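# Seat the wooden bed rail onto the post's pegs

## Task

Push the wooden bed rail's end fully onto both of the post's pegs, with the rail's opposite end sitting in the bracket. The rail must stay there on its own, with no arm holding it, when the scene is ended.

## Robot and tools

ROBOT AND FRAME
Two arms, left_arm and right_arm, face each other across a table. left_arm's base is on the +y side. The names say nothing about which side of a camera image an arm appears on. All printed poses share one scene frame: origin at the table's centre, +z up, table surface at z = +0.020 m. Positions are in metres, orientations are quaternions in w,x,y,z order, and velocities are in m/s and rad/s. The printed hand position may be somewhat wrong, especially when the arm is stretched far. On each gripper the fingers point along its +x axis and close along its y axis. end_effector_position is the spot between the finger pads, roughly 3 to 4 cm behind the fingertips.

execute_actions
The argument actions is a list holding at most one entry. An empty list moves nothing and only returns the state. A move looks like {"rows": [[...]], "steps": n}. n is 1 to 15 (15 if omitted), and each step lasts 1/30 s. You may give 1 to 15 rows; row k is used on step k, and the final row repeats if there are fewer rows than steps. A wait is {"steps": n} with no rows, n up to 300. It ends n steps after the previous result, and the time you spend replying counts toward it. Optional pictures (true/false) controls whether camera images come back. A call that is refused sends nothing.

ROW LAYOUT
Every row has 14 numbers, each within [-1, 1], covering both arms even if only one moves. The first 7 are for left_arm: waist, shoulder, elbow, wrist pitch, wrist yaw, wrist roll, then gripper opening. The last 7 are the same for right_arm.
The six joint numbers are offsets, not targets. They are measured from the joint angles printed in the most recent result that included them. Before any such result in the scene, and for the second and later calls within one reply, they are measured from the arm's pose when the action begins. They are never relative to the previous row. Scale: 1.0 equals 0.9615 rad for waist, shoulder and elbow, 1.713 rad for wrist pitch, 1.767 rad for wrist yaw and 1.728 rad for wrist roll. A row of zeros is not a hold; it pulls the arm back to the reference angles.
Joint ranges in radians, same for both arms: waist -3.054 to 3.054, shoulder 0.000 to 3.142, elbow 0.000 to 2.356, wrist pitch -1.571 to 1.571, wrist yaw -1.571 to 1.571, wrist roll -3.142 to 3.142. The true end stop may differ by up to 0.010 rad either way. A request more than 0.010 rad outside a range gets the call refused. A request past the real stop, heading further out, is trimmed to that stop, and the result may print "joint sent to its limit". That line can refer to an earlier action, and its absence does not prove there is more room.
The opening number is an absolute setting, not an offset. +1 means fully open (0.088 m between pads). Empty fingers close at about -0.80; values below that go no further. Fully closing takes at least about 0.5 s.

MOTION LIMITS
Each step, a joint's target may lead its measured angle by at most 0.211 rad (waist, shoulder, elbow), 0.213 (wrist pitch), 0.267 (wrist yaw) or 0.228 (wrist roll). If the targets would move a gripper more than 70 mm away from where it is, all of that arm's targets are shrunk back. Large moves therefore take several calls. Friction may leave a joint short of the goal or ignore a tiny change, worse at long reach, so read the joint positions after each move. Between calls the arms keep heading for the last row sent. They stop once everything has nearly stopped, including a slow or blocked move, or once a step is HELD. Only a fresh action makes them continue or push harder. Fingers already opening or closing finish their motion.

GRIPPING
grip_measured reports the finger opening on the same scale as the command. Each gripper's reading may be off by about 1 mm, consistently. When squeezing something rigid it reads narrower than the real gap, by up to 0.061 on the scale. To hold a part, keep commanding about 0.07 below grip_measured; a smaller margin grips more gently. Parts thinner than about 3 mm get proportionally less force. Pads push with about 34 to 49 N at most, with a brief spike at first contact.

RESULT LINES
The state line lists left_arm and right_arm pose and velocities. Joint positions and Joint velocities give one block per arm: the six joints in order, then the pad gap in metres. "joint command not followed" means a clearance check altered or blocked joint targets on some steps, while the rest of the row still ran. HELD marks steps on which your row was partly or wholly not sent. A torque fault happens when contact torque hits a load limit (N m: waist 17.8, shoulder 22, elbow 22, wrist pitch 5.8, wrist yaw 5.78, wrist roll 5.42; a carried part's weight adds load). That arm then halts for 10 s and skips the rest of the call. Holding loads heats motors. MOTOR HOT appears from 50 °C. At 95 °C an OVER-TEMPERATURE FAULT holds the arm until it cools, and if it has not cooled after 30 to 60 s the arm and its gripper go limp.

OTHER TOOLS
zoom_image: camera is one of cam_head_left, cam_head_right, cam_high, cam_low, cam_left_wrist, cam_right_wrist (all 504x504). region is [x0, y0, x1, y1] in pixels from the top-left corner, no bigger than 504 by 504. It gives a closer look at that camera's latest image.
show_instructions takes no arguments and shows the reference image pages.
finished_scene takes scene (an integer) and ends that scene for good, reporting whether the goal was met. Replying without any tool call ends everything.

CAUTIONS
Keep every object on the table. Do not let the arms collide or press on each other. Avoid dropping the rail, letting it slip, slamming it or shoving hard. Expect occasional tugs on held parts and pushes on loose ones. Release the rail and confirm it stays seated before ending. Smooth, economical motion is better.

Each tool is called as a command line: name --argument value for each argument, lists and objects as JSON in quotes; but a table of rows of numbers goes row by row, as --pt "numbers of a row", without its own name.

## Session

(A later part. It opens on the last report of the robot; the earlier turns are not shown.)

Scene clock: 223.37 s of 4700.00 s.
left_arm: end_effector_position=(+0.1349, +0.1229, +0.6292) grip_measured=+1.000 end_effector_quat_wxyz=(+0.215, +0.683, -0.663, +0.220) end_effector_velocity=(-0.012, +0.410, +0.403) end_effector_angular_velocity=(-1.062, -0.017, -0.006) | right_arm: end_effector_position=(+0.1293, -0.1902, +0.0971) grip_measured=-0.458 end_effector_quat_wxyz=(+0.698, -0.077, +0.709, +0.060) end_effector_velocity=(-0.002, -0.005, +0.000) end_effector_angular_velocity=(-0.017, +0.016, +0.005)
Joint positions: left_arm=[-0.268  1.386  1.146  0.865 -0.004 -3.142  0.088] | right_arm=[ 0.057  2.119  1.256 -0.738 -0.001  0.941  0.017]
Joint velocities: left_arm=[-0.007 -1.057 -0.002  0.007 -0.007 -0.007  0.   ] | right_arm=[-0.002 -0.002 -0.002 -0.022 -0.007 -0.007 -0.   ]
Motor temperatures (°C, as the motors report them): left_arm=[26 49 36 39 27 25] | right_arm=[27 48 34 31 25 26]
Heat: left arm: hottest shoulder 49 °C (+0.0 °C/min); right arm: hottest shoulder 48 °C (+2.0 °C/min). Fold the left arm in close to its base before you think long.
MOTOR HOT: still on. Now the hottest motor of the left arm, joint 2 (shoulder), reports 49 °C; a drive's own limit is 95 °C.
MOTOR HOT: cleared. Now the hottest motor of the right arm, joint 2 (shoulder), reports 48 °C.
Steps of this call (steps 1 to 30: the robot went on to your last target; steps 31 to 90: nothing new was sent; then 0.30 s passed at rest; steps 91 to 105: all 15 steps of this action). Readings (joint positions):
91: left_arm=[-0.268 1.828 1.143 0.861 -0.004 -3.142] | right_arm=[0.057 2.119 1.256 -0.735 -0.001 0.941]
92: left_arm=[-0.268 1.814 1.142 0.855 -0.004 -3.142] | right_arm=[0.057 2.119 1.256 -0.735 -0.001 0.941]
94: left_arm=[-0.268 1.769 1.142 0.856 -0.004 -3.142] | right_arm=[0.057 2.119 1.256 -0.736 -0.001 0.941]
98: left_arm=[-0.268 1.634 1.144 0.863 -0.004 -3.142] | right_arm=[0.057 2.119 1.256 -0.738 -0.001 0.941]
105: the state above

execute_actions --actions '[{"rows": [[0,0,0,0,0,0,1,0,-0.032,0,0,0,0,-0.8]], "steps": 15}]' --pictures false

Scene clock: 226.83 s of 4700.00 s.
left_arm: end_effector_position=(+0.1349, +0.1236, +0.6299) grip_measured=+1.000 end_effector_quat_wxyz=(+0.216, +0.682, -0.663, +0.221) end_effector_velocity=(+0.002, +0.002, +0.000) end_effector_angular_velocity=(+0.002, +0.031, +0.002) | right_arm: end_effector_position=(+0.1294, -0.1897, +0.0988) grip_measured=-0.458 end_effector_quat_wxyz=(+0.699, -0.076, +0.709, +0.061) end_effector_velocity=(-0.001, -0.002, +0.000) end_effector_angular_velocity=(-0.003, +0.010, +0.019)
Joint positions: left_arm=[-0.268  1.385  1.146  0.867 -0.004 -3.142  0.088] | right_arm=[ 0.057  2.114  1.256 -0.739 -0.002  0.941  0.017]
Joint velocities: left_arm=[-0.002 -0.007 -0.002 -0.007 -0.022 -0.022  0.   ] | right_arm=[-0.002 -0.002 -0.002 -0.007 -0.007 -0.022 -0.   ]
Motor temperatures (°C, as the motors report them): left_arm=[26 48 36 39 27 25] | right_arm=[27 49 34 31 25 26]
Heat: left arm: hottest shoulder 48 °C (-2.0 °C/min); right arm: hottest shoulder 49 °C (+3.0 °C/min). Fold the left arm in close to its base before you think long.
MOTOR HOT: still on. Now the hottest motor of the left arm, joint 2 (shoulder), reports 48 °C; a drive's own limit is 95 °C.
Steps of this call (steps 1 to 30: the robot went on to your last target; steps 31 to 89: nothing new was sent; steps 90 to 104: all 15 steps of this action). Readings (joint positions):
90: left_arm=[-0.268 1.209 1.167 0.874 -0.004 -3.142] | right_arm=[0.057 2.118 1.256 -0.738 -0.001 0.941]
91: left_arm=[-0.268 1.228 1.171 0.881 -0.004 -3.142] | right_arm=[0.057 2.117 1.256 -0.738 -0.001 0.941]
93: left_arm=[-0.268 1.276 1.172 0.878 -0.004 -3.142] | right_arm=[0.057 2.115 1.256 -0.739 -0.001 0.941]
97: left_arm=[-0.268 1.372 1.153 0.858 -0.004 -3.142] | right_arm=[0.057 2.114 1.256 -0.739 -0.002 0.941]
104: the state above

execute_actions --actions '[{"rows": [[0,0,0,0,0,0,1,-0.012,0,0,0,0,-0.006,-0.8],[0,0,0,0,0,0,1,-0.018,0,0,0,0,-0.009,-0.8]], "steps": 12}]' --pictures false

Scene clock: 231.13 s of 4700.00 s.
left_arm: end_effector_position=(+0.1349, +0.1234, +0.6296) grip_measured=+1.000 end_effector_quat_wxyz=(+0.215, +0.683, -0.663, +0.220) end_effector_velocity=(+0.000, -0.000, -0.001) end_effector_angular_velocity=(+0.007, +0.010, -0.001) | right_arm: end_effector_position=(+0.1307, -0.1903, +0.0988) grip_measured=-0.458 end_effector_quat_wxyz=(+0.696, -0.076, +0.711, +0.063) end_effector_velocity=(+0.001, -0.003, +0.000) end_effector_angular_velocity=(-0.010, -0.003, +0.005)
Joint positions: left_arm=[-0.268  1.385  1.146  0.865 -0.004 -3.142  0.088] | right_arm=[ 0.05   2.114  1.256 -0.739 -0.008  0.931  0.017]
Joint velocities: left_arm=[-0.002 -0.002 -0.002 -0.007 -0.007 -0.007  0.   ] | right_arm=[-0.002 -0.002 -0.002 -0.007  0.007 -0.007 -0.   ]
Motor temperatures (°C, as the motors report them): left_arm=[26 47 36 39 27 25] | right_arm=[27 50 34 31 25 26]
Heat: left arm: hottest shoulder 47 °C (-2.0 °C/min); right arm: hottest shoulder 50 °C (+3.0 °C/min). Fold the right arm in close to its base before you think long.
MOTOR HOT: a motor of the right arm reached 50 °C. Now the hottest motor of the right arm, joint 2 (shoulder), reports 50 °C. The temperature limit of the motors' drives, at which the controller stops that arm, is 95 °C. To cool a motor, set the load down, stop pushing, or move to a pose that needs little force.
MOTOR HOT: cleared. Now the hottest motor of the left arm, joint 2 (shoulder), reports 47 °C.
Steps of this call (steps 1 to 15: the robot went on to your last target; steps 16 to 90: nothing new was sent; then 0.90 s passed at rest; steps 91 to 102: all 12 steps of this action). Readings (joint positions):
91: left_arm=[-0.268 1.385 1.146 0.865 -0.004 -3.142] | right_arm=[0.057 2.114 1.256 -0.739 -0.003 0.940]
92: left_arm=[-0.268 1.385 1.146 0.865 -0.004 -3.142] | right_arm=[0.056 2.114 1.256 -0.739 -0.004 0.937]
94: left_arm=[-0.268 1.385 1.146 0.865 -0.004 -3.142] | right_arm=[0.051 2.114 1.256 -0.739 -0.006 0.934]
98: left_arm=[-0.268 1.385 1.146 0.865 -0.004 -3.142] | right_arm=[0.050 2.114 1.256 -0.739 -0.008 0.932]
102: the state above

execute_actions --actions '[{"rows": [[0,0,0,0,0,0,1,0,-0.03,-0.024,0.006,0.005,0,-0.8]], "steps": 12}]' --pictures false

Scene clock: 243.57 s of 4700.00 s.
left_arm: end_effector_position=(+0.1349, +0.1234, +0.6296) grip_measured=+1.000 end_effector_quat_wxyz=(+0.215, +0.683, -0.663, +0.220) end_effector_velocity=(+0.000, -0.001, -0.004) end_effector_angular_velocity=(+0.012, +0.011, -0.001) | right_arm: end_effector_position=(+0.1304, -0.1927, +0.0977) grip_measured=-0.458 end_effector_quat_wxyz=(+0.698, -0.076, +0.709, +0.063) end_effector_velocity=(-0.004, -0.002, +0.001) end_effector_angular_velocity=(+0.003, +0.023, +0.004)
Joint positions: left_arm=[-0.268  1.385  1.146  0.865 -0.004 -3.142  0.088] | right_arm=[ 0.05   2.109  1.242 -0.729 -0.004  0.931  0.017]
Joint velocities: left_arm=[-0.002 -0.002 -0.007 -0.007 -0.007 -0.007  0.   ] | right_arm=[-0.002 -0.007 -0.007 -0.007 -0.022 -0.007 -0.   ]
Motor temperatures (°C, as the motors report them): left_arm=[26 45 37 38 27 25] | right_arm=[27 50 33 31 25 26]
Heat: left arm: hottest shoulder 45 °C (+0.0 °C/min); right arm: hottest shoulder 50 °C (+1.0 °C/min). Fold the right arm in close to its base before you think long.
MOTOR HOT: still on. Now the hottest motor of the right arm, joint 2 (shoulder), reports 50 °C; a drive's own limit is 95 °C.
Steps of this call (steps 1 to 15: the robot went on to your last target; steps 16 to 90: nothing new was sent; then 9.03 s passed at rest; steps 91 to 102: all 12 steps of this action). Readings (joint positions):
91: left_arm=[-0.268 1.385 1.146 0.865 -0.004 -3.142] | right_arm=[0.050 2.114 1.253 -0.737 -0.008 0.931]
92: left_arm=[-0.268 1.385 1.146 0.865 -0.004 -3.142] | right_arm=[0.050 2.112 1.251 -0.734 -0.008 0.931]
94: left_arm=[-0.268 1.385 1.146 0.865 -0.004 -3.142] | right_arm=[0.050 2.112 1.247 -0.731 -0.005 0.931]
98: left_arm=[-0.268 1.385 1.146 0.865 -0.004 -3.142] | right_arm=[0.050 2.110 1.243 -0.730 -0.004 0.931]
102: the state above

execute_actions --actions '[{"rows": [[0,0,0,0,0,0,1,-0.008,-0.03,0,0,0,-0.004,-0.8],[0,0,0,0,0,0,1,-0.012,-0.03,0,0,0,-0.006,-0.8],[0,0,0,0,0,0,1,-0.018,-0.03,0,0,0,-0.009,-0.8]], "steps": 12}]' --pictures false

Scene clock: 247.17 s of 4700.00 s.
left_arm: end_effector_position=(+0.1349, +0.1234, +0.6296) grip_measured=+1.000 end_effector_quat_wxyz=(+0.215, +0.683, -0.663, +0.220) end_effector_velocity=(-0.002, -0.002, -0.004) end_effector_angular_velocity=(+0.022, -0.010, -0.004) | right_arm: end_effector_position=(+0.1312, -0.1927, +0.0984) grip_measured=-0.458 end_effector_quat_wxyz=(+0.696, -0.074, +0.711, +0.065) end_effector_velocity=(+0.001, -0.006, -0.002) end_effector_angular_velocity=(-0.018, +0.001, +0.015)
Joint positions: left_arm=[-0.268  1.385  1.146  0.865 -0.004 -3.142  0.088] | right_arm=[ 0.045  2.106  1.242 -0.729 -0.012  0.926  0.017]
Joint velocities: left_arm=[-0.002 -0.002 -0.002 -0.022  0.007  0.007  0.   ] | right_arm=[-0.007  0.002 -0.007 -0.007  0.007 -0.022 -0.   ]
Motor temperatures (°C, as the motors report them): left_arm=[26 45 37 38 27 25] | right_arm=[27 51 33 30 25 26]
Heat: left arm: hottest shoulder 45 °C (-1.0 °C/min); right arm: hottest shoulder 51 °C (+2.0 °C/min). Fold the right arm in close to its base before you think long.
MOTOR HOT: still on. Now the hottest motor of the right arm, joint 2 (shoulder), reports 51 °C; a drive's own limit is 95 °C.
Steps of this call (steps 1 to 15: the robot went on to your last target; steps 16 to 90: nothing new was sent; then 0.20 s passed at rest; steps 91 to 102: all 12 steps of this action). Readings (joint positions):
91: left_arm=[-0.268 1.385 1.146 0.865 -0.004 -3.142] | right_arm=[0.049 2.108 1.242 -0.729 -0.004 0.931]
92: left_arm=[-0.268 1.385 1.146 0.865 -0.004 -3.142] | right_arm=[0.049 2.107 1.242 -0.729 -0.005 0.931]
94: left_arm=[-0.268 1.385 1.146 0.865 -0.004 -3.142] | right_arm=[0.046 2.106 1.242 -0.729 -0.009 0.929]
98: left_arm=[-0.268 1.385 1.146 0.865 -0.004 -3.142] | right_arm=[0.045 2.106 1.242 -0.729 -0.012 0.927]
102: the state above

execute_actions --actions '[]'

zoom_image --camera "cam_high" --region '[125, 280, 185, 330]'

Scene clock: 252.37 s of 4700.00 s.
left_arm: end_effector_position=(+0.1349, +0.1234, +0.6296) grip_measured=+1.000 end_effector_quat_wxyz=(+0.215, +0.683, -0.663, +0.220) end_effector_velocity=(-0.002, -0.000, -0.001) end_effector_angular_velocity=(+0.007, +0.002, -0.013) | right_arm: end_effector_position=(+0.1312, -0.1927, +0.0984) grip_measured=-0.458 end_effector_quat_wxyz=(+0.696, -0.074, +0.711, +0.065) end_effector_velocity=(-0.001, -0.002, +0.000) end_effector_angular_velocity=(-0.003, +0.010, +0.005)
Joint positions: left_arm=[-0.268  1.385  1.146  0.865 -0.004 -3.142  0.088] | right_arm=[ 0.045  2.106  1.242 -0.729 -0.012  0.926  0.017]
Joint velocities: left_arm=[-0.002 -0.002 -0.002 -0.007  0.007 -0.007  0.   ] | right_arm=[-0.002 -0.002 -0.002 -0.007 -0.007 -0.007 -0.   ]
Motor temperatures (°C, as the motors report them): left_arm=[26 44 37 38 27 25] | right_arm=[27 52 33 30 25 26]
Heat: left arm: hottest shoulder 44 °C (-2.0 °C/min); right arm: hottest shoulder 52 °C (+3.0 °C/min). Fold the right arm in close to its base before you think long.
MOTOR HOT: still on. Now the hottest motor of the right arm, joint 2 (shoulder), reports 52 °C; a drive's own limit is 95 °C.
Steps of this call (steps 1 to 15: the robot went on to your last target; steps 16 to 90: nothing new was sent; then 2.20 s passed at rest). Readings (joint positions):
1: left_arm=[-0.268 1.385 1.146 0.865 -0.004 -3.142] | right_arm=[0.045 2.106 1.242 -0.729 -0.012 0.926]
2: left_arm=[-0.268 1.385 1.146 0.865 -0.004 -3.142] | right_arm=[0.045 2.106 1.242 -0.729 -0.012 0.926]
4: left_arm=[-0.268 1.385 1.146 0.865 -0.004 -3.142] | right_arm=[0.045 2.106 1.242 -0.729 -0.012 0.926]
8: left_arm=[-0.268 1.385 1.146 0.865 -0.004 -3.142] | right_arm=[0.045 2.106 1.242 -0.729 -0.012 0.926]
90: the state above
All arms were judged still, so your last target was given up. Only a new action makes them travel on or press farther. Fingers that are still opening or closing keep moving.

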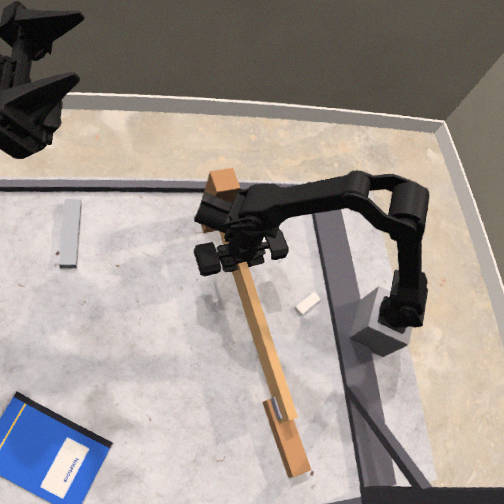

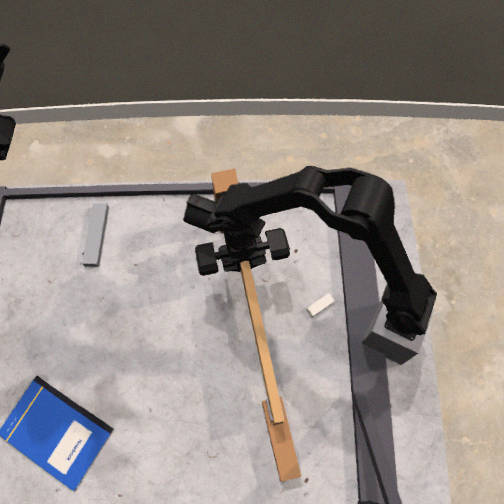

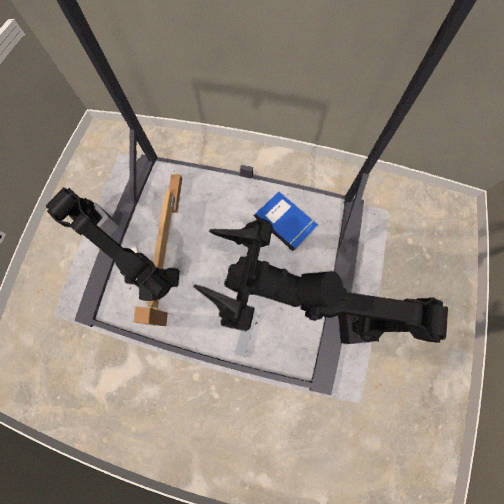

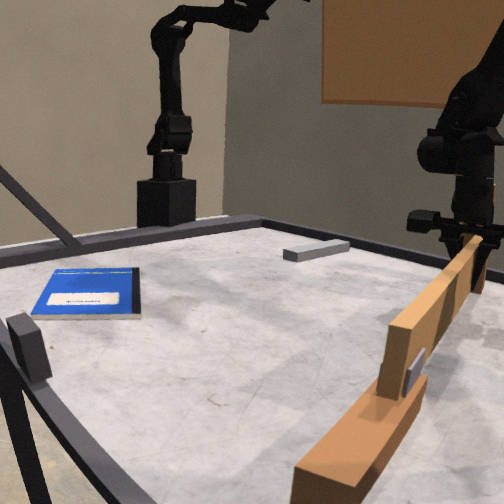

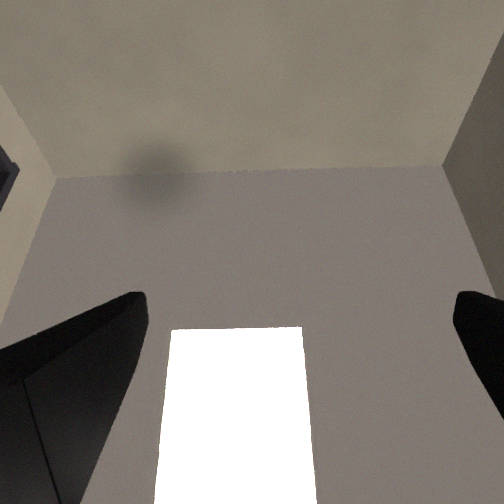

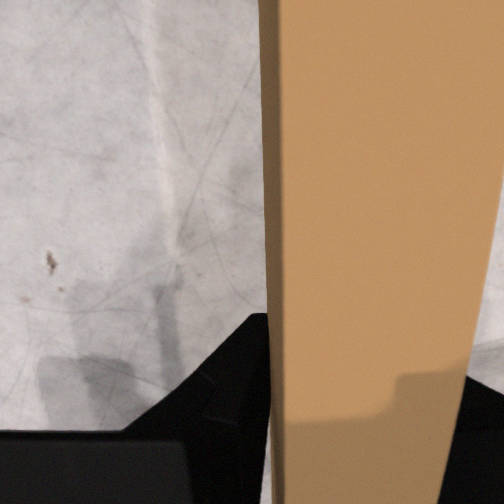

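Region (125, 280, 185, 330) of cam_high's 504x504 image, scaled by 8.400, with more detail than that image has.

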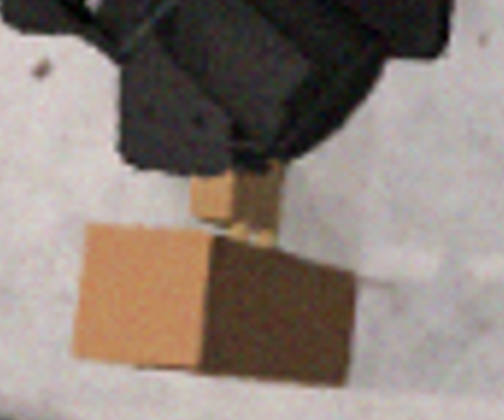

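zoom_image --camera "cam_high" --region '[140, 296, 164, 314]'

Region (140, 296, 164, 314) of cam_high's 504x504 image, scaled by 21.000, with more detail than that image has; it fills the top 378 rows of this view, and the rest is white.

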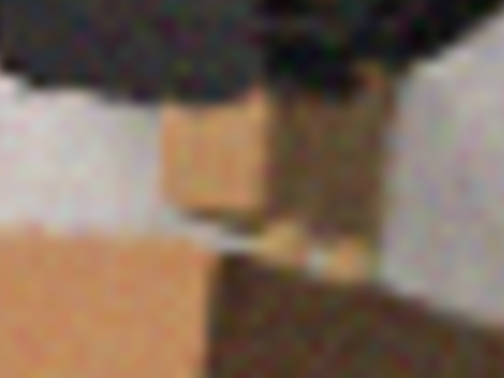

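execute_actions --actions '[{"rows": [[0,0,0,0,0,0,1,0.012,0,0,0,0.007,0.005,-0.8],[0,0,0,0,0,0,1,0.012,0,0,0,0.007,0.005,-0.8],[0,0,0,0,0,0,1,0.024,0.028,0.048,-0.01,0.007,0.01,-0.8]], "steps": 15}]' --pictures false

Scene clock: 271.47 s of 4700.00 s.
left_arm: end_effector_position=(+0.1349, +0.1234, +0.6296) grip_measured=+1.000 end_effector_quat_wxyz=(+0.215, +0.683, -0.663, +0.220) end_effector_velocity=(+0.000, +0.000, +0.001) end_effector_angular_velocity=(+0.002, +0.010, -0.001) | right_arm: end_effector_position=(+0.1290, -0.1853, +0.0991) grip_measured=-0.458 end_effector_quat_wxyz=(+0.699, -0.079, +0.708, +0.066) end_effector_velocity=(-0.007, -0.006, -0.004) end_effector_angular_velocity=(-0.024, +0.035, -0.005)
Joint positions: left_arm=[-0.268  1.385  1.146  0.865 -0.004 -3.142  0.088] | right_arm=[ 0.063  2.123  1.273 -0.743 -0.002  0.935  0.017]
Joint velocities: left_arm=[-0.002 -0.002  0.002 -0.007 -0.007 -0.007  0.   ] | right_arm=[ 0.002  0.007 -0.007 -0.022 -0.022  0.007 -0.   ]
Motor temperatures (°C, as the motors report them): left_arm=[26 43 38 37 27 25] | right_arm=[27 56 33 30 25 26]
Heat: left arm: hottest shoulder 43 °C (-6.1 °C/min); right arm: hottest shoulder 56 °C (+8.1 °C/min). Fold the right arm in close to its base before you think long.
MOTOR HOT: still on. Now the hottest motor of the right arm, joint 2 (shoulder), reports 56 °C; a drive's own limit is 95 °C.
Steps of this call (steps 1 to 90: nothing new was sent; then 15.60 s passed at rest; steps 91 to 105: all 15 steps of this action). Readings (joint positions):
91: left_arm=[-0.268 1.385 1.146 0.865 -0.004 -3.142] | right_arm=[0.045 2.106 1.242 -0.729 -0.011 0.926]
92: left_arm=[-0.268 1.385 1.146 0.865 -0.004 -3.142] | right_arm=[0.046 2.106 1.242 -0.729 -0.009 0.927]
94: left_arm=[-0.268 1.385 1.146 0.865 -0.004 -3.142] | right_arm=[0.051 2.112 1.253 -0.737 -0.004 0.933]
98: left_arm=[-0.268 1.385 1.146 0.865 -0.004 -3.142] | right_arm=[0.062 2.120 1.270 -0.741 -0.003 0.934]
105: the state above

execute_actions --actions '[{"rows": [[0,0,0,0,0,0,1,-0.012,0,0,0,0,-0.006,-0.8],[0,0,0,0,0,0,1,-0.018,0,0,0,0,-0.009,-0.8]], "steps": 12}]' --pictures false

Scene clock: 274.40 s of 4700.00 s.
left_arm: end_effector_position=(+0.1349, +0.1234, +0.6296) grip_measured=+1.000 end_effector_quat_wxyz=(+0.215, +0.683, -0.663, +0.220) end_effector_velocity=(+0.000, +0.002, +0.001) end_effector_angular_velocity=(-0.008, +0.010, -0.001) | right_arm: end_effector_position=(+0.1300, -0.1861, +0.0991) grip_measured=-0.458 end_effector_quat_wxyz=(+0.696, -0.080, +0.710, +0.068) end_effector_velocity=(+0.001, +0.003, +0.001) end_effector_angular_velocity=(+0.021, +0.015, +0.014)
Joint positions: left_arm=[-0.268  1.385  1.146  0.865 -0.004 -3.142  0.088] | right_arm=[ 0.057  2.123  1.273 -0.745 -0.008  0.926  0.017]
Joint velocities: left_arm=[-0.002 -0.002 -0.002  0.007 -0.007 -0.007  0.   ] | right_arm=[-0.007 -0.002  0.002  0.007 -0.022 -0.022 -0.   ]
Motor temperatures (°C, as the motors report them): left_arm=[26 42 38 37 27 25] | right_arm=[27 55 33 30 25 26]
Heat: left arm: hottest shoulder 42 °C (-8.1 °C/min); right arm: hottest shoulder 55 °C (+7.1 °C/min). Fold the right arm in close to its base before you think long.
MOTOR HOT: still on. Now the hottest motor of the right arm, joint 2 (shoulder), reports 55 °C; a drive's own limit is 95 °C.
Steps of this call (steps 1 to 15: the robot went on to your last target; steps 16 to 76: nothing new was sent; steps 77 to 88: all 12 steps of this action). Readings (joint positions):
77: left_arm=[-0.268 1.385 1.146 0.865 -0.004 -3.142] | right_arm=[0.063 2.123 1.273 -0.744 -0.002 0.935]
78: left_arm=[-0.268 1.385 1.146 0.865 -0.004 -3.142] | right_arm=[0.061 2.123 1.273 -0.745 -0.002 0.933]
80: left_arm=[-0.268 1.385 1.146 0.865 -0.004 -3.142] | right_arm=[0.058 2.123 1.273 -0.745 -0.006 0.929]
84: left_arm=[-0.268 1.385 1.146 0.865 -0.004 -3.142] | right_arm=[0.057 2.123 1.273 -0.745 -0.008 0.927]
88: the state above

execute_actions --actions '[{"rows": [[0,0,0,0,0,0,1,0.008,0,0,0,0.005,0.004,-0.8]], "steps": 10}]'

zoom_image --camera "cam_high" --region '[140, 296, 164, 314]'

Scene clock: 277.73 s of 4700.00 s.
left_arm: end_effector_position=(+0.1349, +0.1234, +0.6296) grip_measured=+1.000 end_effector_quat_wxyz=(+0.215, +0.683, -0.663, +0.220) end_effector_velocity=(+0.000, -0.002, -0.004) end_effector_angular_velocity=(+0.022, +0.011, -0.001) | right_arm: end_effector_position=(+0.1295, -0.1859, +0.0991) grip_measured=-0.458 end_effector_quat_wxyz=(+0.698, -0.081, +0.708, +0.067) end_effector_velocity=(-0.001, -0.003, -0.001) end_effector_angular_velocity=(-0.014, -0.002, -0.005)
Joint positions: left_arm=[-0.268  1.385  1.146  0.865 -0.004 -3.142  0.088] | right_arm=[ 0.061  2.123  1.273 -0.745 -0.003  0.929  0.017]
Joint velocities: left_arm=[-0.002 -0.002 -0.002 -0.022 -0.007 -0.007  0.   ] | right_arm=[ 0.002  0.002 -0.002 -0.007  0.007  0.007  0.   ]
Motor temperatures (°C, as the motors report them): left_arm=[26 42 38 37 27 25] | right_arm=[27 55 33 30 25 26]
Heat: left arm: hottest shoulder 42 °C (-8.1 °C/min); right arm: hottest shoulder 55 °C (+7.1 °C/min). Fold the right arm in close to its base before you think long.
MOTOR HOT: still on. Now the hottest motor of the right arm, joint 2 (shoulder), reports 55 °C; a drive's own limit is 95 °C.
Steps of this call (steps 1 to 15: the robot went on to your last target; steps 16 to 90: nothing new was sent; steps 91 to 100: all 10 steps of this action). Readings (joint positions):
91: left_arm=[-0.268 1.385 1.146 0.865 -0.004 -3.142] | right_arm=[0.057 2.123 1.273 -0.745 -0.008 0.926]
92: left_arm=[-0.268 1.385 1.146 0.865 -0.004 -3.142] | right_arm=[0.058 2.123 1.273 -0.745 -0.006 0.926]
94: left_arm=[-0.268 1.385 1.146 0.865 -0.004 -3.142] | right_arm=[0.059 2.123 1.273 -0.745 -0.005 0.927]
98: left_arm=[-0.268 1.385 1.146 0.865 -0.004 -3.142] | right_arm=[0.061 2.123 1.273 -0.745 -0.004 0.928]
100: the state above

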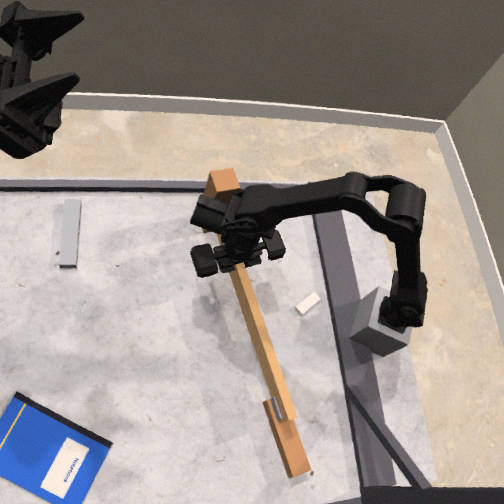

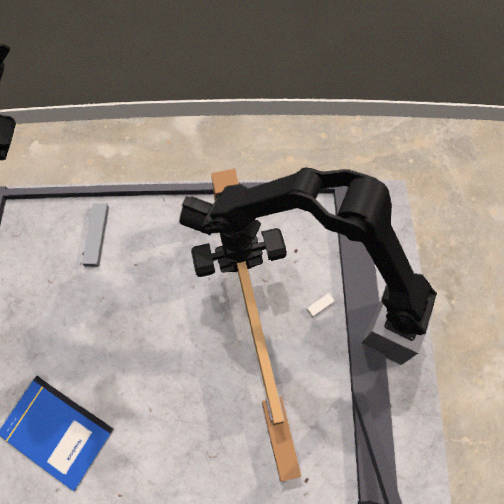

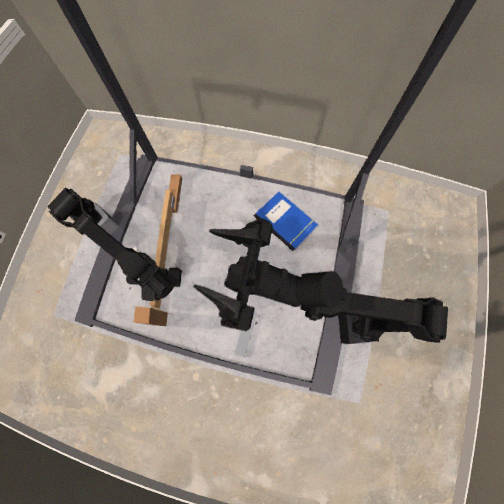

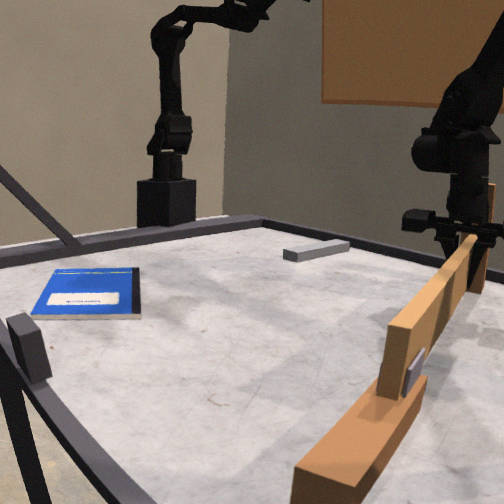

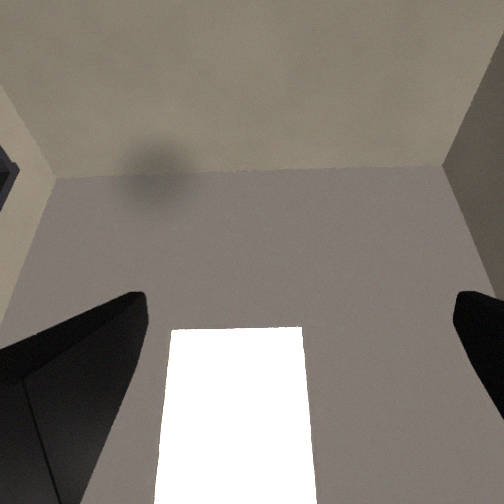

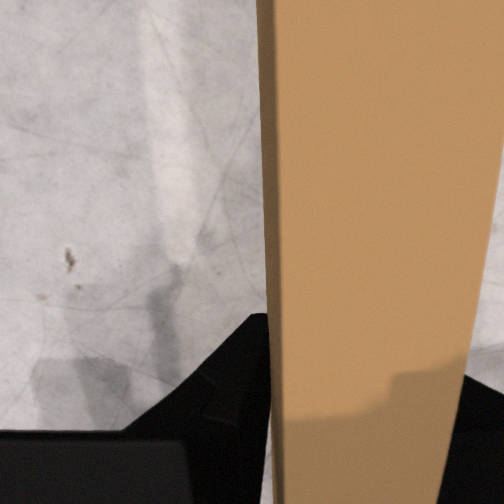

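Region (140, 296, 164, 314) of cam_high's 504x504 image, scaled by 21.000, with more detail than that image has; it fills the top 378 rows of this view, and the rest is white.

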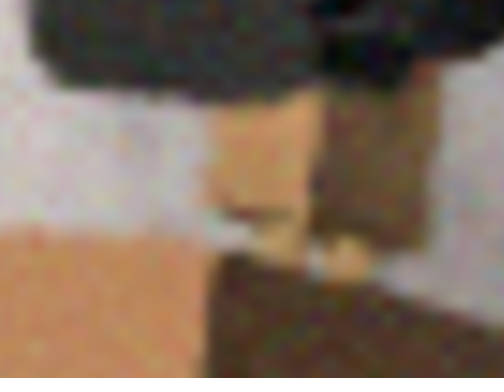

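execute_actions --actions '[{"rows": [[0,0.978,0,0,0,0,1,0,0,0,0,0,0,-0.8]], "steps": 15}]' --pictures false

execute_actions --actions '[{"steps": 25}]'

Scene clock: 282.47 s of 4700.00 s.
left_arm: end_effector_position=(+0.1384, -0.0127, +0.4203) grip_measured=+1.000 end_effector_quat_wxyz=(+0.060, +0.715, -0.694, +0.061) end_effector_velocity=(+0.002, -0.177, -0.517) end_effector_angular_velocity=(+1.013, +0.032, -0.011) | right_arm: end_effector_position=(+0.1294, -0.1859, +0.0991) grip_measured=-0.458 end_effector_quat_wxyz=(+0.698, -0.081, +0.708, +0.068) end_effector_velocity=(-0.003, -0.002, -0.001) end_effector_angular_velocity=(-0.002, +0.025, +0.004)
Joint positions: left_arm=[-0.268  1.86   1.161  0.87  -0.004 -3.142  0.088] | right_arm=[ 0.061  2.123  1.273 -0.745 -0.003  0.929  0.017]
Joint velocities: left_arm=[-0.002  0.989 -0.002 -0.022  0.007 -0.007  0.   ] | right_arm=[-0.002  0.002 -0.002 -0.007 -0.022 -0.007  0.   ]
Motor temperatures (°C, as the motors report them): left_arm=[26 42 38 37 27 25] | right_arm=[27 54 33 30 25 26]
Heat: left arm: hottest shoulder 42 °C (-7.1 °C/min); right arm: hottest shoulder 54 °C (+6.1 °C/min). Fold the right arm in close to its base before you think long.
MOTOR HOT: still on. Now the hottest motor of the right arm, joint 2 (shoulder), reports 54 °C; a drive's own limit is 95 °C.
Steps of this call (steps 1 to 15: the robot went on to your last target; steps 16 to 90: nothing new was sent; then 1.23 s passed at rest; steps 91 to 105: all 15 steps of this action). Readings (joint positions):
91: left_arm=[-0.268 1.405 1.147 0.872 -0.004 -3.142] | right_arm=[0.061 2.123 1.273 -0.745 -0.003 0.929]
92: left_arm=[-0.268 1.426 1.155 0.879 -0.004 -3.142] | right_arm=[0.061 2.123 1.273 -0.745 -0.003 0.929]
94: left_arm=[-0.268 1.481 1.161 0.878 -0.004 -3.142] | right_arm=[0.061 2.123 1.273 -0.745 -0.003 0.929]
98: left_arm=[-0.268 1.624 1.161 0.870 -0.004 -3.142] | right_arm=[0.061 2.123 1.273 -0.745 -0.003 0.929]
105: the state above

Scene clock: 283.30 s of 4700.00 s.
left_arm: end_effector_position=(+0.1390, -0.0347, +0.1709) grip_measured=+1.000 end_effector_quat_wxyz=(-0.104, +0.709, -0.689, -0.107) end_effector_velocity=(-0.000, +0.001, -0.001) end_effector_angular_velocity=(+0.007, +0.005, +0.007) | right_arm: end_effector_position=(+0.1294, -0.1859, +0.0991) grip_measured=-0.458 end_effector_quat_wxyz=(+0.698, -0.081, +0.708, +0.068) end_effector_velocity=(-0.001, -0.002, +0.000) end_effector_angular_velocity=(-0.003, +0.010, +0.019)
Joint positions: left_arm=[-0.268  2.312  1.146  0.866 -0.004 -3.142  0.088] | right_arm=[ 0.061  2.123  1.273 -0.745 -0.003  0.929  0.017]
Joint velocities: left_arm=[-0.002 -0.002 -0.002 -0.007 -0.007 -0.007  0.   ] | right_arm=[-0.002 -0.002 -0.002 -0.007 -0.007 -0.022  0.   ]
Motor temperatures (°C, as the motors report them): left_arm=[26 42 38 37 27 25] | right_arm=[27 54 33 30 25 26]
Heat: left arm: hottest shoulder 42 °C (-7.1 °C/min); right arm: hottest shoulder 54 °C (+6.1 °C/min). Fold the right arm in close to its base before you think long.
MOTOR HOT: still on. Now the hottest motor of the right arm, joint 2 (shoulder), reports 54 °C; a drive's own limit is 95 °C.
Steps of this call (steps 1 to 25: the robot went on to your last target). Readings (joint positions):
1: left_arm=[-0.268 1.893 1.161 0.870 -0.004 -3.142] | right_arm=[0.061 2.123 1.273 -0.745 -0.003 0.929]
2: left_arm=[-0.268 1.926 1.161 0.870 -0.004 -3.142] | right_arm=[0.061 2.123 1.273 -0.745 -0.003 0.929]
4: left_arm=[-0.268 1.992 1.161 0.870 -0.004 -3.142] | right_arm=[0.061 2.123 1.273 -0.745 -0.003 0.929]
8: left_arm=[-0.268 2.122 1.161 0.870 -0.004 -3.142] | right_arm=[0.061 2.123 1.273 -0.745 -0.003 0.929]
25: the state above

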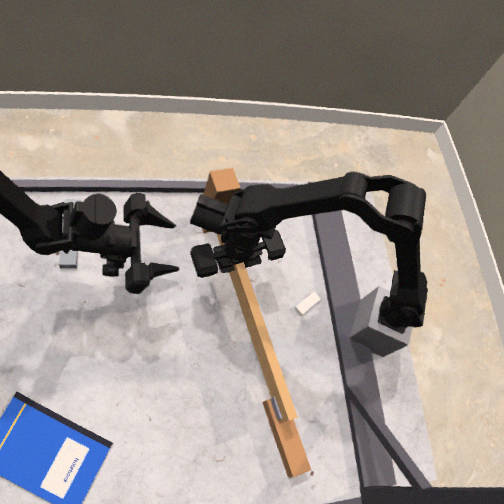

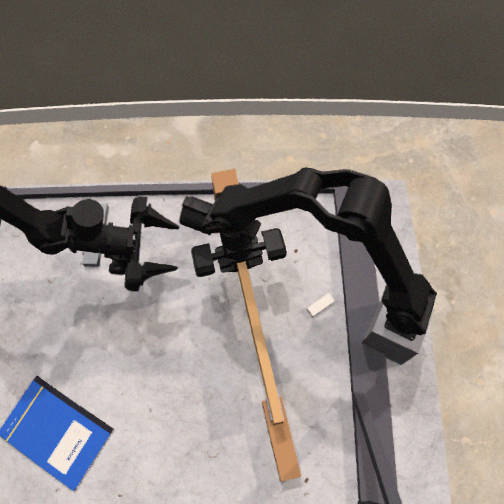

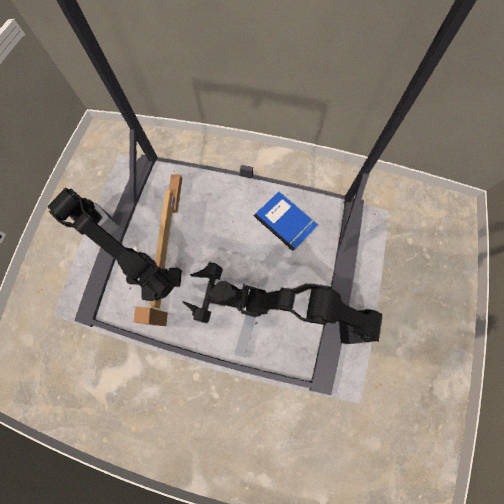

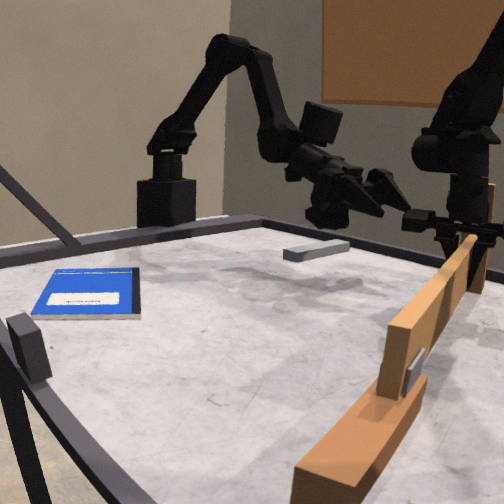

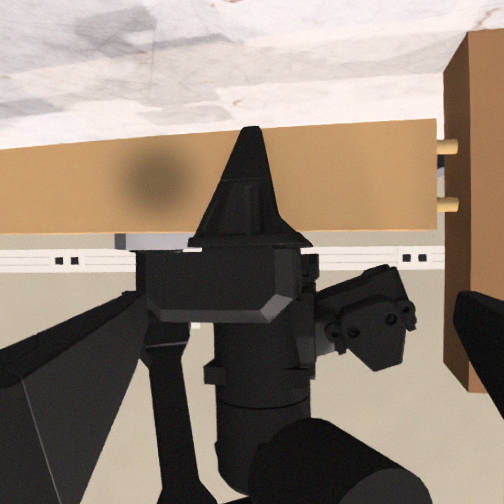

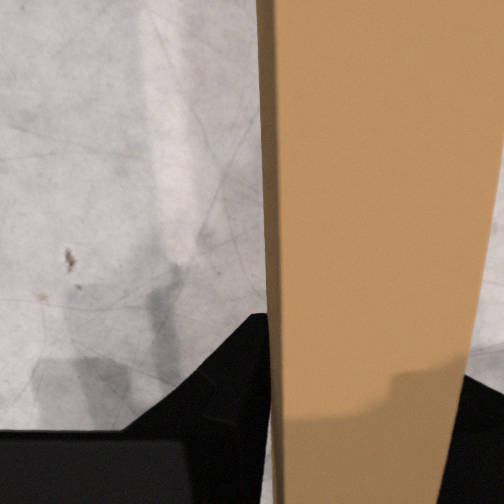

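zoom_image --camera "cam_left_wrist" --region '[390, 100, 480, 250]'

Region (390, 100, 480, 250) of cam_left_wrist's 504x504 image, scaled by 3.360, with more detail than that image has; it fills the left 302 columns of this view, and the rest is white.

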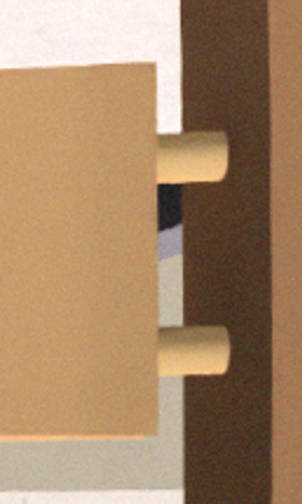

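execute_actions --actions '[{"rows": [[0,-0.95,0,0,0,0,1,0,-0.026,0,0,0,0,-0.8],[0,-0.95,0,0,0,0,1,0,-0.026,0,0,0,0,-0.8],[0,-0.95,0,0,0,0,1,0,-0.026,0,0,0,0,-0.8],[0,-0.95,0,0,0,0,1,0,-0.026,0,0,0,0,-0.8],[0,-0.95,0,0,0,0,1,-0.012,-0.026,0,0,0,-0.006,-0.8],[0,-0.95,0,0,0,0,1,-0.018,-0.026,0,0,0,-0.009,-0.8]], "steps": 15}]' --pictures false

Scene clock: 295.40 s of 4700.00 s.
left_arm: end_effector_position=(+0.1383, -0.0087, +0.4177) grip_measured=+1.000 end_effector_quat_wxyz=(+0.055, +0.715, -0.694, +0.056) end_effector_velocity=(-0.005, +0.186, +0.539) end_effector_angular_velocity=(-1.048, -0.004, +0.001) | right_arm: end_effector_position=(+0.1311, -0.1865, +0.0991) grip_measured=-0.458 end_effector_quat_wxyz=(+0.696, -0.080, +0.710, +0.069) end_effector_velocity=(-0.001, -0.002, -0.001) end_effector_angular_velocity=(-0.008, +0.012, +0.005)
Joint positions: left_arm=[-0.268  1.844  1.141  0.862 -0.004 -3.142  0.088] | right_arm=[ 0.054  2.123  1.273 -0.744 -0.008  0.92   0.017]
Joint velocities: left_arm=[-0.002 -1.057 -0.002 -0.007 -0.007 -0.022  0.   ] | right_arm=[-0.002  0.002 -0.002 -0.007 -0.007 -0.007 -0.   ]
Motor temperatures (°C, as the motors report them): left_arm=[26 44 37 38 27 25] | right_arm=[27 53 33 30 25 26]
Heat: left arm: hottest shoulder 44 °C (-2.0 °C/min); right arm: hottest shoulder 53 °C (+3.0 °C/min). Fold the right arm in close to its base before you think long.
MOTOR HOT: still on. Now the hottest motor of the right arm, joint 2 (shoulder), reports 53 °C; a drive's own limit is 95 °C.
Steps of this call (steps 1 to 30: the robot went on to your last target; steps 31 to 90: nothing new was sent; then 8.60 s passed at rest; steps 91 to 105: all 15 steps of this action). Readings (joint positions):
91: left_arm=[-0.268 2.297 1.146 0.862 -0.004 -3.142] | right_arm=[0.061 2.123 1.273 -0.745 -0.003 0.929]
92: left_arm=[-0.268 2.281 1.142 0.855 -0.004 -3.142] | right_arm=[0.061 2.123 1.273 -0.745 -0.003 0.929]
94: left_arm=[-0.268 2.234 1.141 0.855 -0.004 -3.142] | right_arm=[0.061 2.123 1.273 -0.745 -0.003 0.929]
98: left_arm=[-0.268 2.095 1.141 0.861 -0.004 -3.142] | right_arm=[0.056 2.123 1.273 -0.744 -0.007 0.923]
105: the state above

execute_actions --actions '[{"rows": [[0,-0.5,0,0,0,0,1,-0.012,0.01,0.02,-0.004,0,-0.006,-0.8],[0,-0.5,0,0,0,0,1,-0.024,0.02,0.038,-0.008,0,-0.012,-0.8],[0,-0.5,0,0,0,0,1,-0.035,0.031,0.054,-0.011,0,-0.018,-0.8]], "steps": 15}]' --pictures false

Scene clock: 300.30 s of 4700.00 s.
left_arm: end_effector_position=(+0.1348, +0.1283, +0.6362) grip_measured=+1.000 end_effector_quat_wxyz=(+0.221, +0.681, -0.661, +0.226) end_effector_velocity=(+0.000, -0.002, -0.003) end_effector_angular_velocity=(+0.012, -0.001, +0.008) | right_arm: end_effector_position=(+0.1323, -0.1856, +0.0991) grip_measured=-0.458 end_effector_quat_wxyz=(+0.687, -0.085, +0.718, +0.070) end_effector_velocity=(-0.003, -0.005, +0.001) end_effector_angular_velocity=(-0.017, +0.016, -0.010)
Joint positions: left_arm=[-0.268  1.374  1.152  0.865 -0.004 -3.142  0.088] | right_arm=[ 0.045  2.139  1.299 -0.772 -0.025  0.902  0.017]
Joint velocities: left_arm=[-0.002  0.002 -0.002 -0.007 -0.007  0.007  0.   ] | right_arm=[-0.002 -0.002 -0.002 -0.022 -0.007  0.007 -0.   ]
Motor temperatures (°C, as the motors report them): left_arm=[26 44 38 38 27 25] | right_arm=[27 54 33 30 25 26]
Heat: left arm: hottest shoulder 44 °C (-2.0 °C/min); right arm: hottest shoulder 54 °C (+4.1 °C/min). Fold the right arm in close to its base before you think long.
MOTOR HOT: still on. Now the hottest motor of the right arm, joint 2 (shoulder), reports 54 °C; a drive's own limit is 95 °C.
Steps of this call (steps 1 to 30: the robot went on to your last target; steps 31 to 90: nothing new was sent; then 1.40 s passed at rest; steps 91 to 105: all 15 steps of this action). Readings (joint positions):
91: left_arm=[-0.268 1.391 1.152 0.866 -0.004 -3.142] | right_arm=[0.053 2.123 1.273 -0.744 -0.009 0.919]
92: left_arm=[-0.268 1.390 1.152 0.866 -0.004 -3.142] | right_arm=[0.052 2.124 1.277 -0.747 -0.011 0.915]
94: left_arm=[-0.268 1.385 1.152 0.865 -0.004 -3.142] | right_arm=[0.046 2.132 1.289 -0.760 -0.022 0.908]
98: left_arm=[-0.268 1.376 1.152 0.865 -0.004 -3.142] | right_arm=[0.045 2.137 1.297 -0.770 -0.024 0.903]
105: the state above

execute_actions --actions '[{"rows": [[0,0,0,0,0,0,1,0.01,0,0,0.008,0.012,0.005,-0.8]], "steps": 12}]' --pictures false

Scene clock: 310.93 s of 4700.00 s.
left_arm: end_effector_position=(+0.1348, +0.1283, +0.6362) grip_measured=+1.000 end_effector_quat_wxyz=(+0.221, +0.681, -0.661, +0.226) end_effector_velocity=(+0.000, +0.001, -0.001) end_effector_angular_velocity=(-0.003, +0.010, -0.001) | right_arm: end_effector_position=(+0.1316, -0.1844, +0.0991) grip_measured=-0.458 end_effector_quat_wxyz=(+0.693, -0.087, +0.713, +0.069) end_effector_velocity=(-0.001, -0.002, +0.000) end_effector_angular_velocity=(-0.003, +0.010, +0.005)
Joint positions: left_arm=[-0.268  1.374  1.152  0.865 -0.004 -3.142  0.088] | right_arm=[ 0.054  2.139  1.299 -0.768 -0.011  0.911  0.017]
Joint velocities: left_arm=[-0.002 -0.002 -0.007  0.007 -0.007 -0.007  0.   ] | right_arm=[-0.002 -0.002 -0.002 -0.007 -0.007 -0.007 -0.   ]
Motor temperatures (°C, as the motors report them): left_arm=[26 43 37 37 27 25] | right_arm=[27 52 34 30 25 26]
Heat: left arm: hottest shoulder 43 °C (-1.0 °C/min); right arm: hottest shoulder 52 °C (+0.0 °C/min). Fold the right arm in close to its base before you think long.
MOTOR HOT: still on. Now the hottest motor of the right arm, joint 2 (shoulder), reports 52 °C; a drive's own limit is 95 °C.
Steps of this call (steps 1 to 15: the robot went on to your last target; steps 16 to 90: nothing new was sent; then 7.23 s passed at rest; steps 91 to 102: all 12 steps of this action). Readings (joint positions):
91: left_arm=[-0.268 1.374 1.152 0.865 -0.004 -3.142] | right_arm=[0.046 2.139 1.299 -0.772 -0.023 0.903]
92: left_arm=[-0.268 1.374 1.152 0.865 -0.004 -3.142] | right_arm=[0.049 2.139 1.299 -0.771 -0.019 0.905]
94: left_arm=[-0.268 1.374 1.152 0.865 -0.004 -3.142] | right_arm=[0.053 2.139 1.299 -0.768 -0.013 0.908]
98: left_arm=[-0.268 1.374 1.152 0.865 -0.004 -3.142] | right_arm=[0.053 2.139 1.299 -0.768 -0.012 0.911]
102: the state above

execute_actions --actions '[{"rows": [[0,0,0,0,0,0,1,0,-0.018,-0.016,0.009,0,0,-0.8],[0,0,0,0,0,0,1,0,-0.036,-0.032,0.018,0,0,-0.8],[0,0,0,0,0,0,1,0,-0.036,-0.032,0.018,0,0,-0.8],[0,0,0,0,0,0,1,0,-0.036,-0.032,0.018,0,0,-0.8],[0,0,0,0,0,0,1,0,-0.036,-0.032,0.018,0,0,-0.8],[0,0,0,0,0,0,1,0,-0.036,-0.032,0.018,0,0,-0.8],[0,0,0,0,0,0,1,-0.01,-0.036,-0.032,0.018,0,-0.005,-0.8],[0,0,0,0,0,0,1,-0.016,-0.036,-0.032,0.018,0,-0.008,-0.8]], "steps": 15}]' --pictures false

Scene clock: 318.30 s of 4700.00 s.
left_arm: end_effector_position=(+0.1348, +0.1283, +0.6362) grip_measured=+1.000 end_effector_quat_wxyz=(+0.221, +0.681, -0.661, +0.226) end_effector_velocity=(-0.002, +0.002, +0.003) end_effector_angular_velocity=(-0.012, +0.010, -0.006) | right_arm: end_effector_position=(+0.1314, -0.1855, +0.0980) grip_measured=-0.458 end_effector_quat_wxyz=(+0.693, -0.081, +0.712, +0.074) end_effector_velocity=(-0.002, -0.003, -0.001) end_effector_angular_velocity=(-0.008, +0.012, +0.005)
Joint positions: left_arm=[-0.268  1.374  1.152  0.865 -0.004 -3.142  0.088] | right_arm=[ 0.05   2.128  1.276 -0.741 -0.018  0.908  0.017]
Joint velocities: left_arm=[-0.007 -0.002  0.002  0.007 -0.007 -0.007  0.   ] | right_arm=[-0.002 -0.002 -0.007 -0.007 -0.007 -0.007 -0.   ]
Motor temperatures (°C, as the motors report them): left_arm=[26 43 38 37 27 25] | right_arm=[27 53 34 31 25 26]
Heat: left arm: hottest shoulder 43 °C (-1.0 °C/min); right arm: hottest shoulder 53 °C (-1.0 °C/min). Fold the right arm in close to its base before you think long.
MOTOR HOT: still on. Now the hottest motor of the right arm, joint 2 (shoulder), reports 53 °C; a drive's own limit is 95 °C.
Steps of this call (steps 1 to 15: the robot went on to your last target; steps 16 to 90: nothing new was sent; then 3.87 s passed at rest; steps 91 to 105: all 15 steps of this action). Readings (joint positions):
91: left_arm=[-0.268 1.374 1.152 0.865 -0.004 -3.142] | right_arm=[0.054 2.139 1.296 -0.765 -0.011 0.912]
92: left_arm=[-0.268 1.374 1.152 0.865 -0.004 -3.142] | right_arm=[0.054 2.136 1.290 -0.759 -0.011 0.912]
94: left_arm=[-0.268 1.374 1.152 0.865 -0.004 -3.142] | right_arm=[0.054 2.132 1.283 -0.749 -0.011 0.912]
98: left_arm=[-0.268 1.374 1.152 0.865 -0.004 -3.142] | right_arm=[0.053 2.128 1.278 -0.743 -0.013 0.912]
105: the state above

execute_actions --actions '[{"rows": [[0,0,0,0,0,0,1,0.008,0,0,0,0.008,0.004,-0.8],[0,0,0,0,0,0,1,0.008,0,0,0,0.008,0.004,-0.8],[0,0,0,0,0,0,1,0.008,-0.032,0,0,0.008,0.004,-0.8],[0,0,0,0,0,0,1,0.008,-0.032,0,0,0.008,0.004,-0.8],[0,0,0,0,0,0,1,0.008,-0.032,0,0,0.008,0.004,-0.8],[0,0,0,0,0,0,1,0.008,-0.032,0,0,0.008,0.004,-0.8],[0,0,0,0,0,0,1,0.008,-0.032,0,0,0.008,0.004,-0.8],[0,0,0,0,0,0,1,-0.004,-0.032,0,0,0.01,-0.002,-0.8],[0,0,0,0,0,0,1,-0.01,-0.032,0,0,0.012,-0.005,-0.8]], "steps": 15}]' --pictures false

Scene clock: 323.50 s of 4700.00 s.
left_arm: end_effector_position=(+0.1348, +0.1283, +0.6362) grip_measured=+1.000 end_effector_quat_wxyz=(+0.221, +0.681, -0.661, +0.226) end_effector_velocity=(-0.002, +0.002, +0.001) end_effector_angular_velocity=(-0.008, +0.022, -0.015) | right_arm: end_effector_position=(+0.1314, -0.1849, +0.0990) grip_measured=-0.458 end_effector_quat_wxyz=(+0.696, -0.082, +0.710, +0.074) end_effector_velocity=(+0.003, -0.003, +0.002) end_effector_angular_velocity=(-0.005, -0.006, +0.000)
Joint positions: left_arm=[-0.268  1.374  1.152  0.865 -0.004 -3.142  0.088] | right_arm=[ 0.054  2.125  1.276 -0.741 -0.011  0.91   0.017]
Joint velocities: left_arm=[-0.007 -0.002 -0.002  0.007 -0.007 -0.022  0.   ] | right_arm=[-0.007 -0.007 -0.002 -0.007  0.007 -0.007 -0.   ]
Motor temperatures (°C, as the motors report them): left_arm=[26 42 38 37 27 25] | right_arm=[27 54 33 31 25 26]
Heat: left arm: hottest shoulder 42 °C (-1.0 °C/min); right arm: hottest shoulder 54 °C (-1.0 °C/min). Fold the right arm in close to its base before you think long.
MOTOR HOT: still on. Now the hottest motor of the right arm, joint 2 (shoulder), reports 54 °C; a drive's own limit is 95 °C.
Steps of this call (steps 1 to 15: the robot went on to your last target; steps 16 to 90: nothing new was sent; then 1.70 s passed at rest; steps 91 to 105: all 15 steps of this action). Readings (joint positions):
91: left_arm=[-0.268 1.374 1.152 0.865 -0.004 -3.142] | right_arm=[0.051 2.127 1.276 -0.741 -0.017 0.908]
92: left_arm=[-0.268 1.374 1.152 0.865 -0.004 -3.142] | right_arm=[0.052 2.127 1.276 -0.741 -0.016 0.908]
94: left_arm=[-0.268 1.374 1.152 0.865 -0.004 -3.142] | right_arm=[0.053 2.127 1.276 -0.741 -0.012 0.911]
98: left_arm=[-0.268 1.374 1.152 0.865 -0.004 -3.142] | right_arm=[0.054 2.125 1.276 -0.741 -0.011 0.913]
105: the state above

execute_actions --actions '[{"rows": [[0,0,0,0,0,0,1,0.006,-0.02,-0.016,0.009,0.004,0.003,-0.8],[0,0,0,0,0,0,1,0.006,-0.042,-0.032,0.018,0.004,0.003,-0.8],[0,0,0,0,0,0,1,0.006,-0.042,-0.032,0.018,0.004,0.003,-0.8],[0,0,0,0,0,0,1,0.006,-0.042,-0.032,0.018,0.004,0.003,-0.8],[0,0,0,0,0,0,1,0.006,-0.042,-0.032,0.018,0.004,0.003,-0.8],[0,0,0,0,0,0,1,0.006,-0.042,-0.032,0.018,0.004,0.003,-0.8],[0,0,0,0,0,0,1,0.006,-0.042,-0.032,0.018,0.004,0.003,-0.8],[0,0,0,0,0,0,1,-0.006,-0.042,-0.032,0.018,0.006,-0.003,-0.8],[0,0,0,0,0,0,1,-0.012,-0.042,-0.032,0.018,0.008,-0.006,-0.8]], "steps": 15}]' --pictures false

Scene clock: 330.80 s of 4700.00 s.
left_arm: end_effector_position=(+0.1348, +0.1283, +0.6362) grip_measured=+1.000 end_effector_quat_wxyz=(+0.221, +0.681, -0.661, +0.226) end_effector_velocity=(-0.002, +0.000, +0.001) end_effector_angular_velocity=(+0.002, +0.022, -0.015) | right_arm: end_effector_position=(+0.1312, -0.1861, +0.0992) grip_measured=-0.458 end_effector_quat_wxyz=(+0.699, -0.077, +0.706, +0.079) end_effector_velocity=(-0.001, -0.002, +0.000) end_effector_angular_velocity=(-0.003, +0.010, +0.020)
Joint positions: left_arm=[-0.268  1.374  1.152  0.865 -0.004 -3.142  0.088] | right_arm=[ 0.053  2.11   1.252 -0.715 -0.01   0.911  0.017]
Joint velocities: left_arm=[-0.007 -0.002  0.002 -0.007 -0.007 -0.022  0.   ] | right_arm=[-0.002 -0.002 -0.002 -0.007 -0.007 -0.022  0.   ]
Motor temperatures (°C, as the motors report them): left_arm=[26 42 38 37 27 25] | right_arm=[27 56 33 31 25 26]
Heat: left arm: hottest shoulder 42 °C (-1.0 °C/min); right arm: hottest shoulder 56 °C (+0.0 °C/min). Fold the right arm in close to its base before you think long.
MOTOR HOT: still on. Now the hottest motor of the right arm, joint 2 (shoulder), reports 56 °C; a drive's own limit is 95 °C.
Steps of this call (steps 1 to 15: the robot went on to your last target; steps 16 to 90: nothing new was sent; then 3.80 s passed at rest; steps 91 to 105: all 15 steps of this action). Readings (joint positions):
91: left_arm=[-0.268 1.374 1.152 0.865 -0.004 -3.142] | right_arm=[0.054 2.125 1.274 -0.740 -0.011 0.910]
92: left_arm=[-0.268 1.374 1.152 0.865 -0.004 -3.142] | right_arm=[0.055 2.121 1.269 -0.733 -0.010 0.910]
94: left_arm=[-0.268 1.374 1.152 0.865 -0.004 -3.142] | right_arm=[0.055 2.115 1.260 -0.723 -0.010 0.911]
98: left_arm=[-0.268 1.374 1.152 0.865 -0.004 -3.142] | right_arm=[0.055 2.111 1.254 -0.716 -0.010 0.913]
105: the state above

execute_actions --actions '[{"rows": [[0,0,0,0,0,0,1,-0.012,0,0,0,0.006,-0.006,-0.8],[0,0,0,0,0,0,1,-0.02,0,0,0,0.008,-0.01,-0.8]], "steps": 12}]' --pictures false

Scene clock: 335.63 s of 4700.00 s.
left_arm: end_effector_position=(+0.1348, +0.1283, +0.6362) grip_measured=+1.000 end_effector_quat_wxyz=(+0.221, +0.681, -0.661, +0.226) end_effector_velocity=(+0.000, -0.002, -0.004) end_effector_angular_velocity=(+0.022, -0.001, +0.008) | right_arm: end_effector_position=(+0.1314, -0.1863, +0.0991) grip_measured=-0.458 end_effector_quat_wxyz=(+0.698, -0.077, +0.707, +0.080) end_effector_velocity=(-0.000, -0.005, -0.002) end_effector_angular_velocity=(-0.018, +0.001, +0.005)
Joint positions: left_arm=[-0.268  1.374  1.152  0.865 -0.004 -3.142  0.088] | right_arm=[ 0.051  2.11   1.252 -0.715 -0.013  0.906  0.017]
Joint velocities: left_arm=[-0.002 -0.002 -0.002 -0.022 -0.007  0.007  0.   ] | right_arm=[-0.002  0.002 -0.007 -0.007  0.007 -0.007  0.   ]
Motor temperatures (°C, as the motors report them): left_arm=[26 42 38 37 27 25] | right_arm=[27 56 33 31 25 26]
Heat: left arm: hottest shoulder 42 °C (+0.0 °C/min); right arm: hottest shoulder 56 °C (+1.0 °C/min). Fold the right arm in close to its base before you think long.
MOTOR HOT: still on. Now the hottest motor of the right arm, joint 2 (shoulder), reports 56 °C; a drive's own limit is 95 °C.
Steps of this call (steps 1 to 15: the robot went on to your last target; steps 16 to 90: nothing new was sent; then 1.43 s passed at rest; steps 91 to 102: all 12 steps of this action). Readings (joint positions):
91: left_arm=[-0.268 1.374 1.152 0.865 -0.004 -3.142] | right_arm=[0.053 2.110 1.252 -0.715 -0.010 0.911]
92: left_arm=[-0.268 1.374 1.152 0.865 -0.004 -3.142] | right_arm=[0.053 2.110 1.252 -0.715 -0.011 0.909]
94: left_arm=[-0.268 1.374 1.152 0.865 -0.004 -3.142] | right_arm=[0.051 2.110 1.252 -0.715 -0.013 0.908]
98: left_arm=[-0.268 1.374 1.152 0.865 -0.004 -3.142] | right_arm=[0.051 2.110 1.252 -0.715 -0.013 0.906]
102: the state above


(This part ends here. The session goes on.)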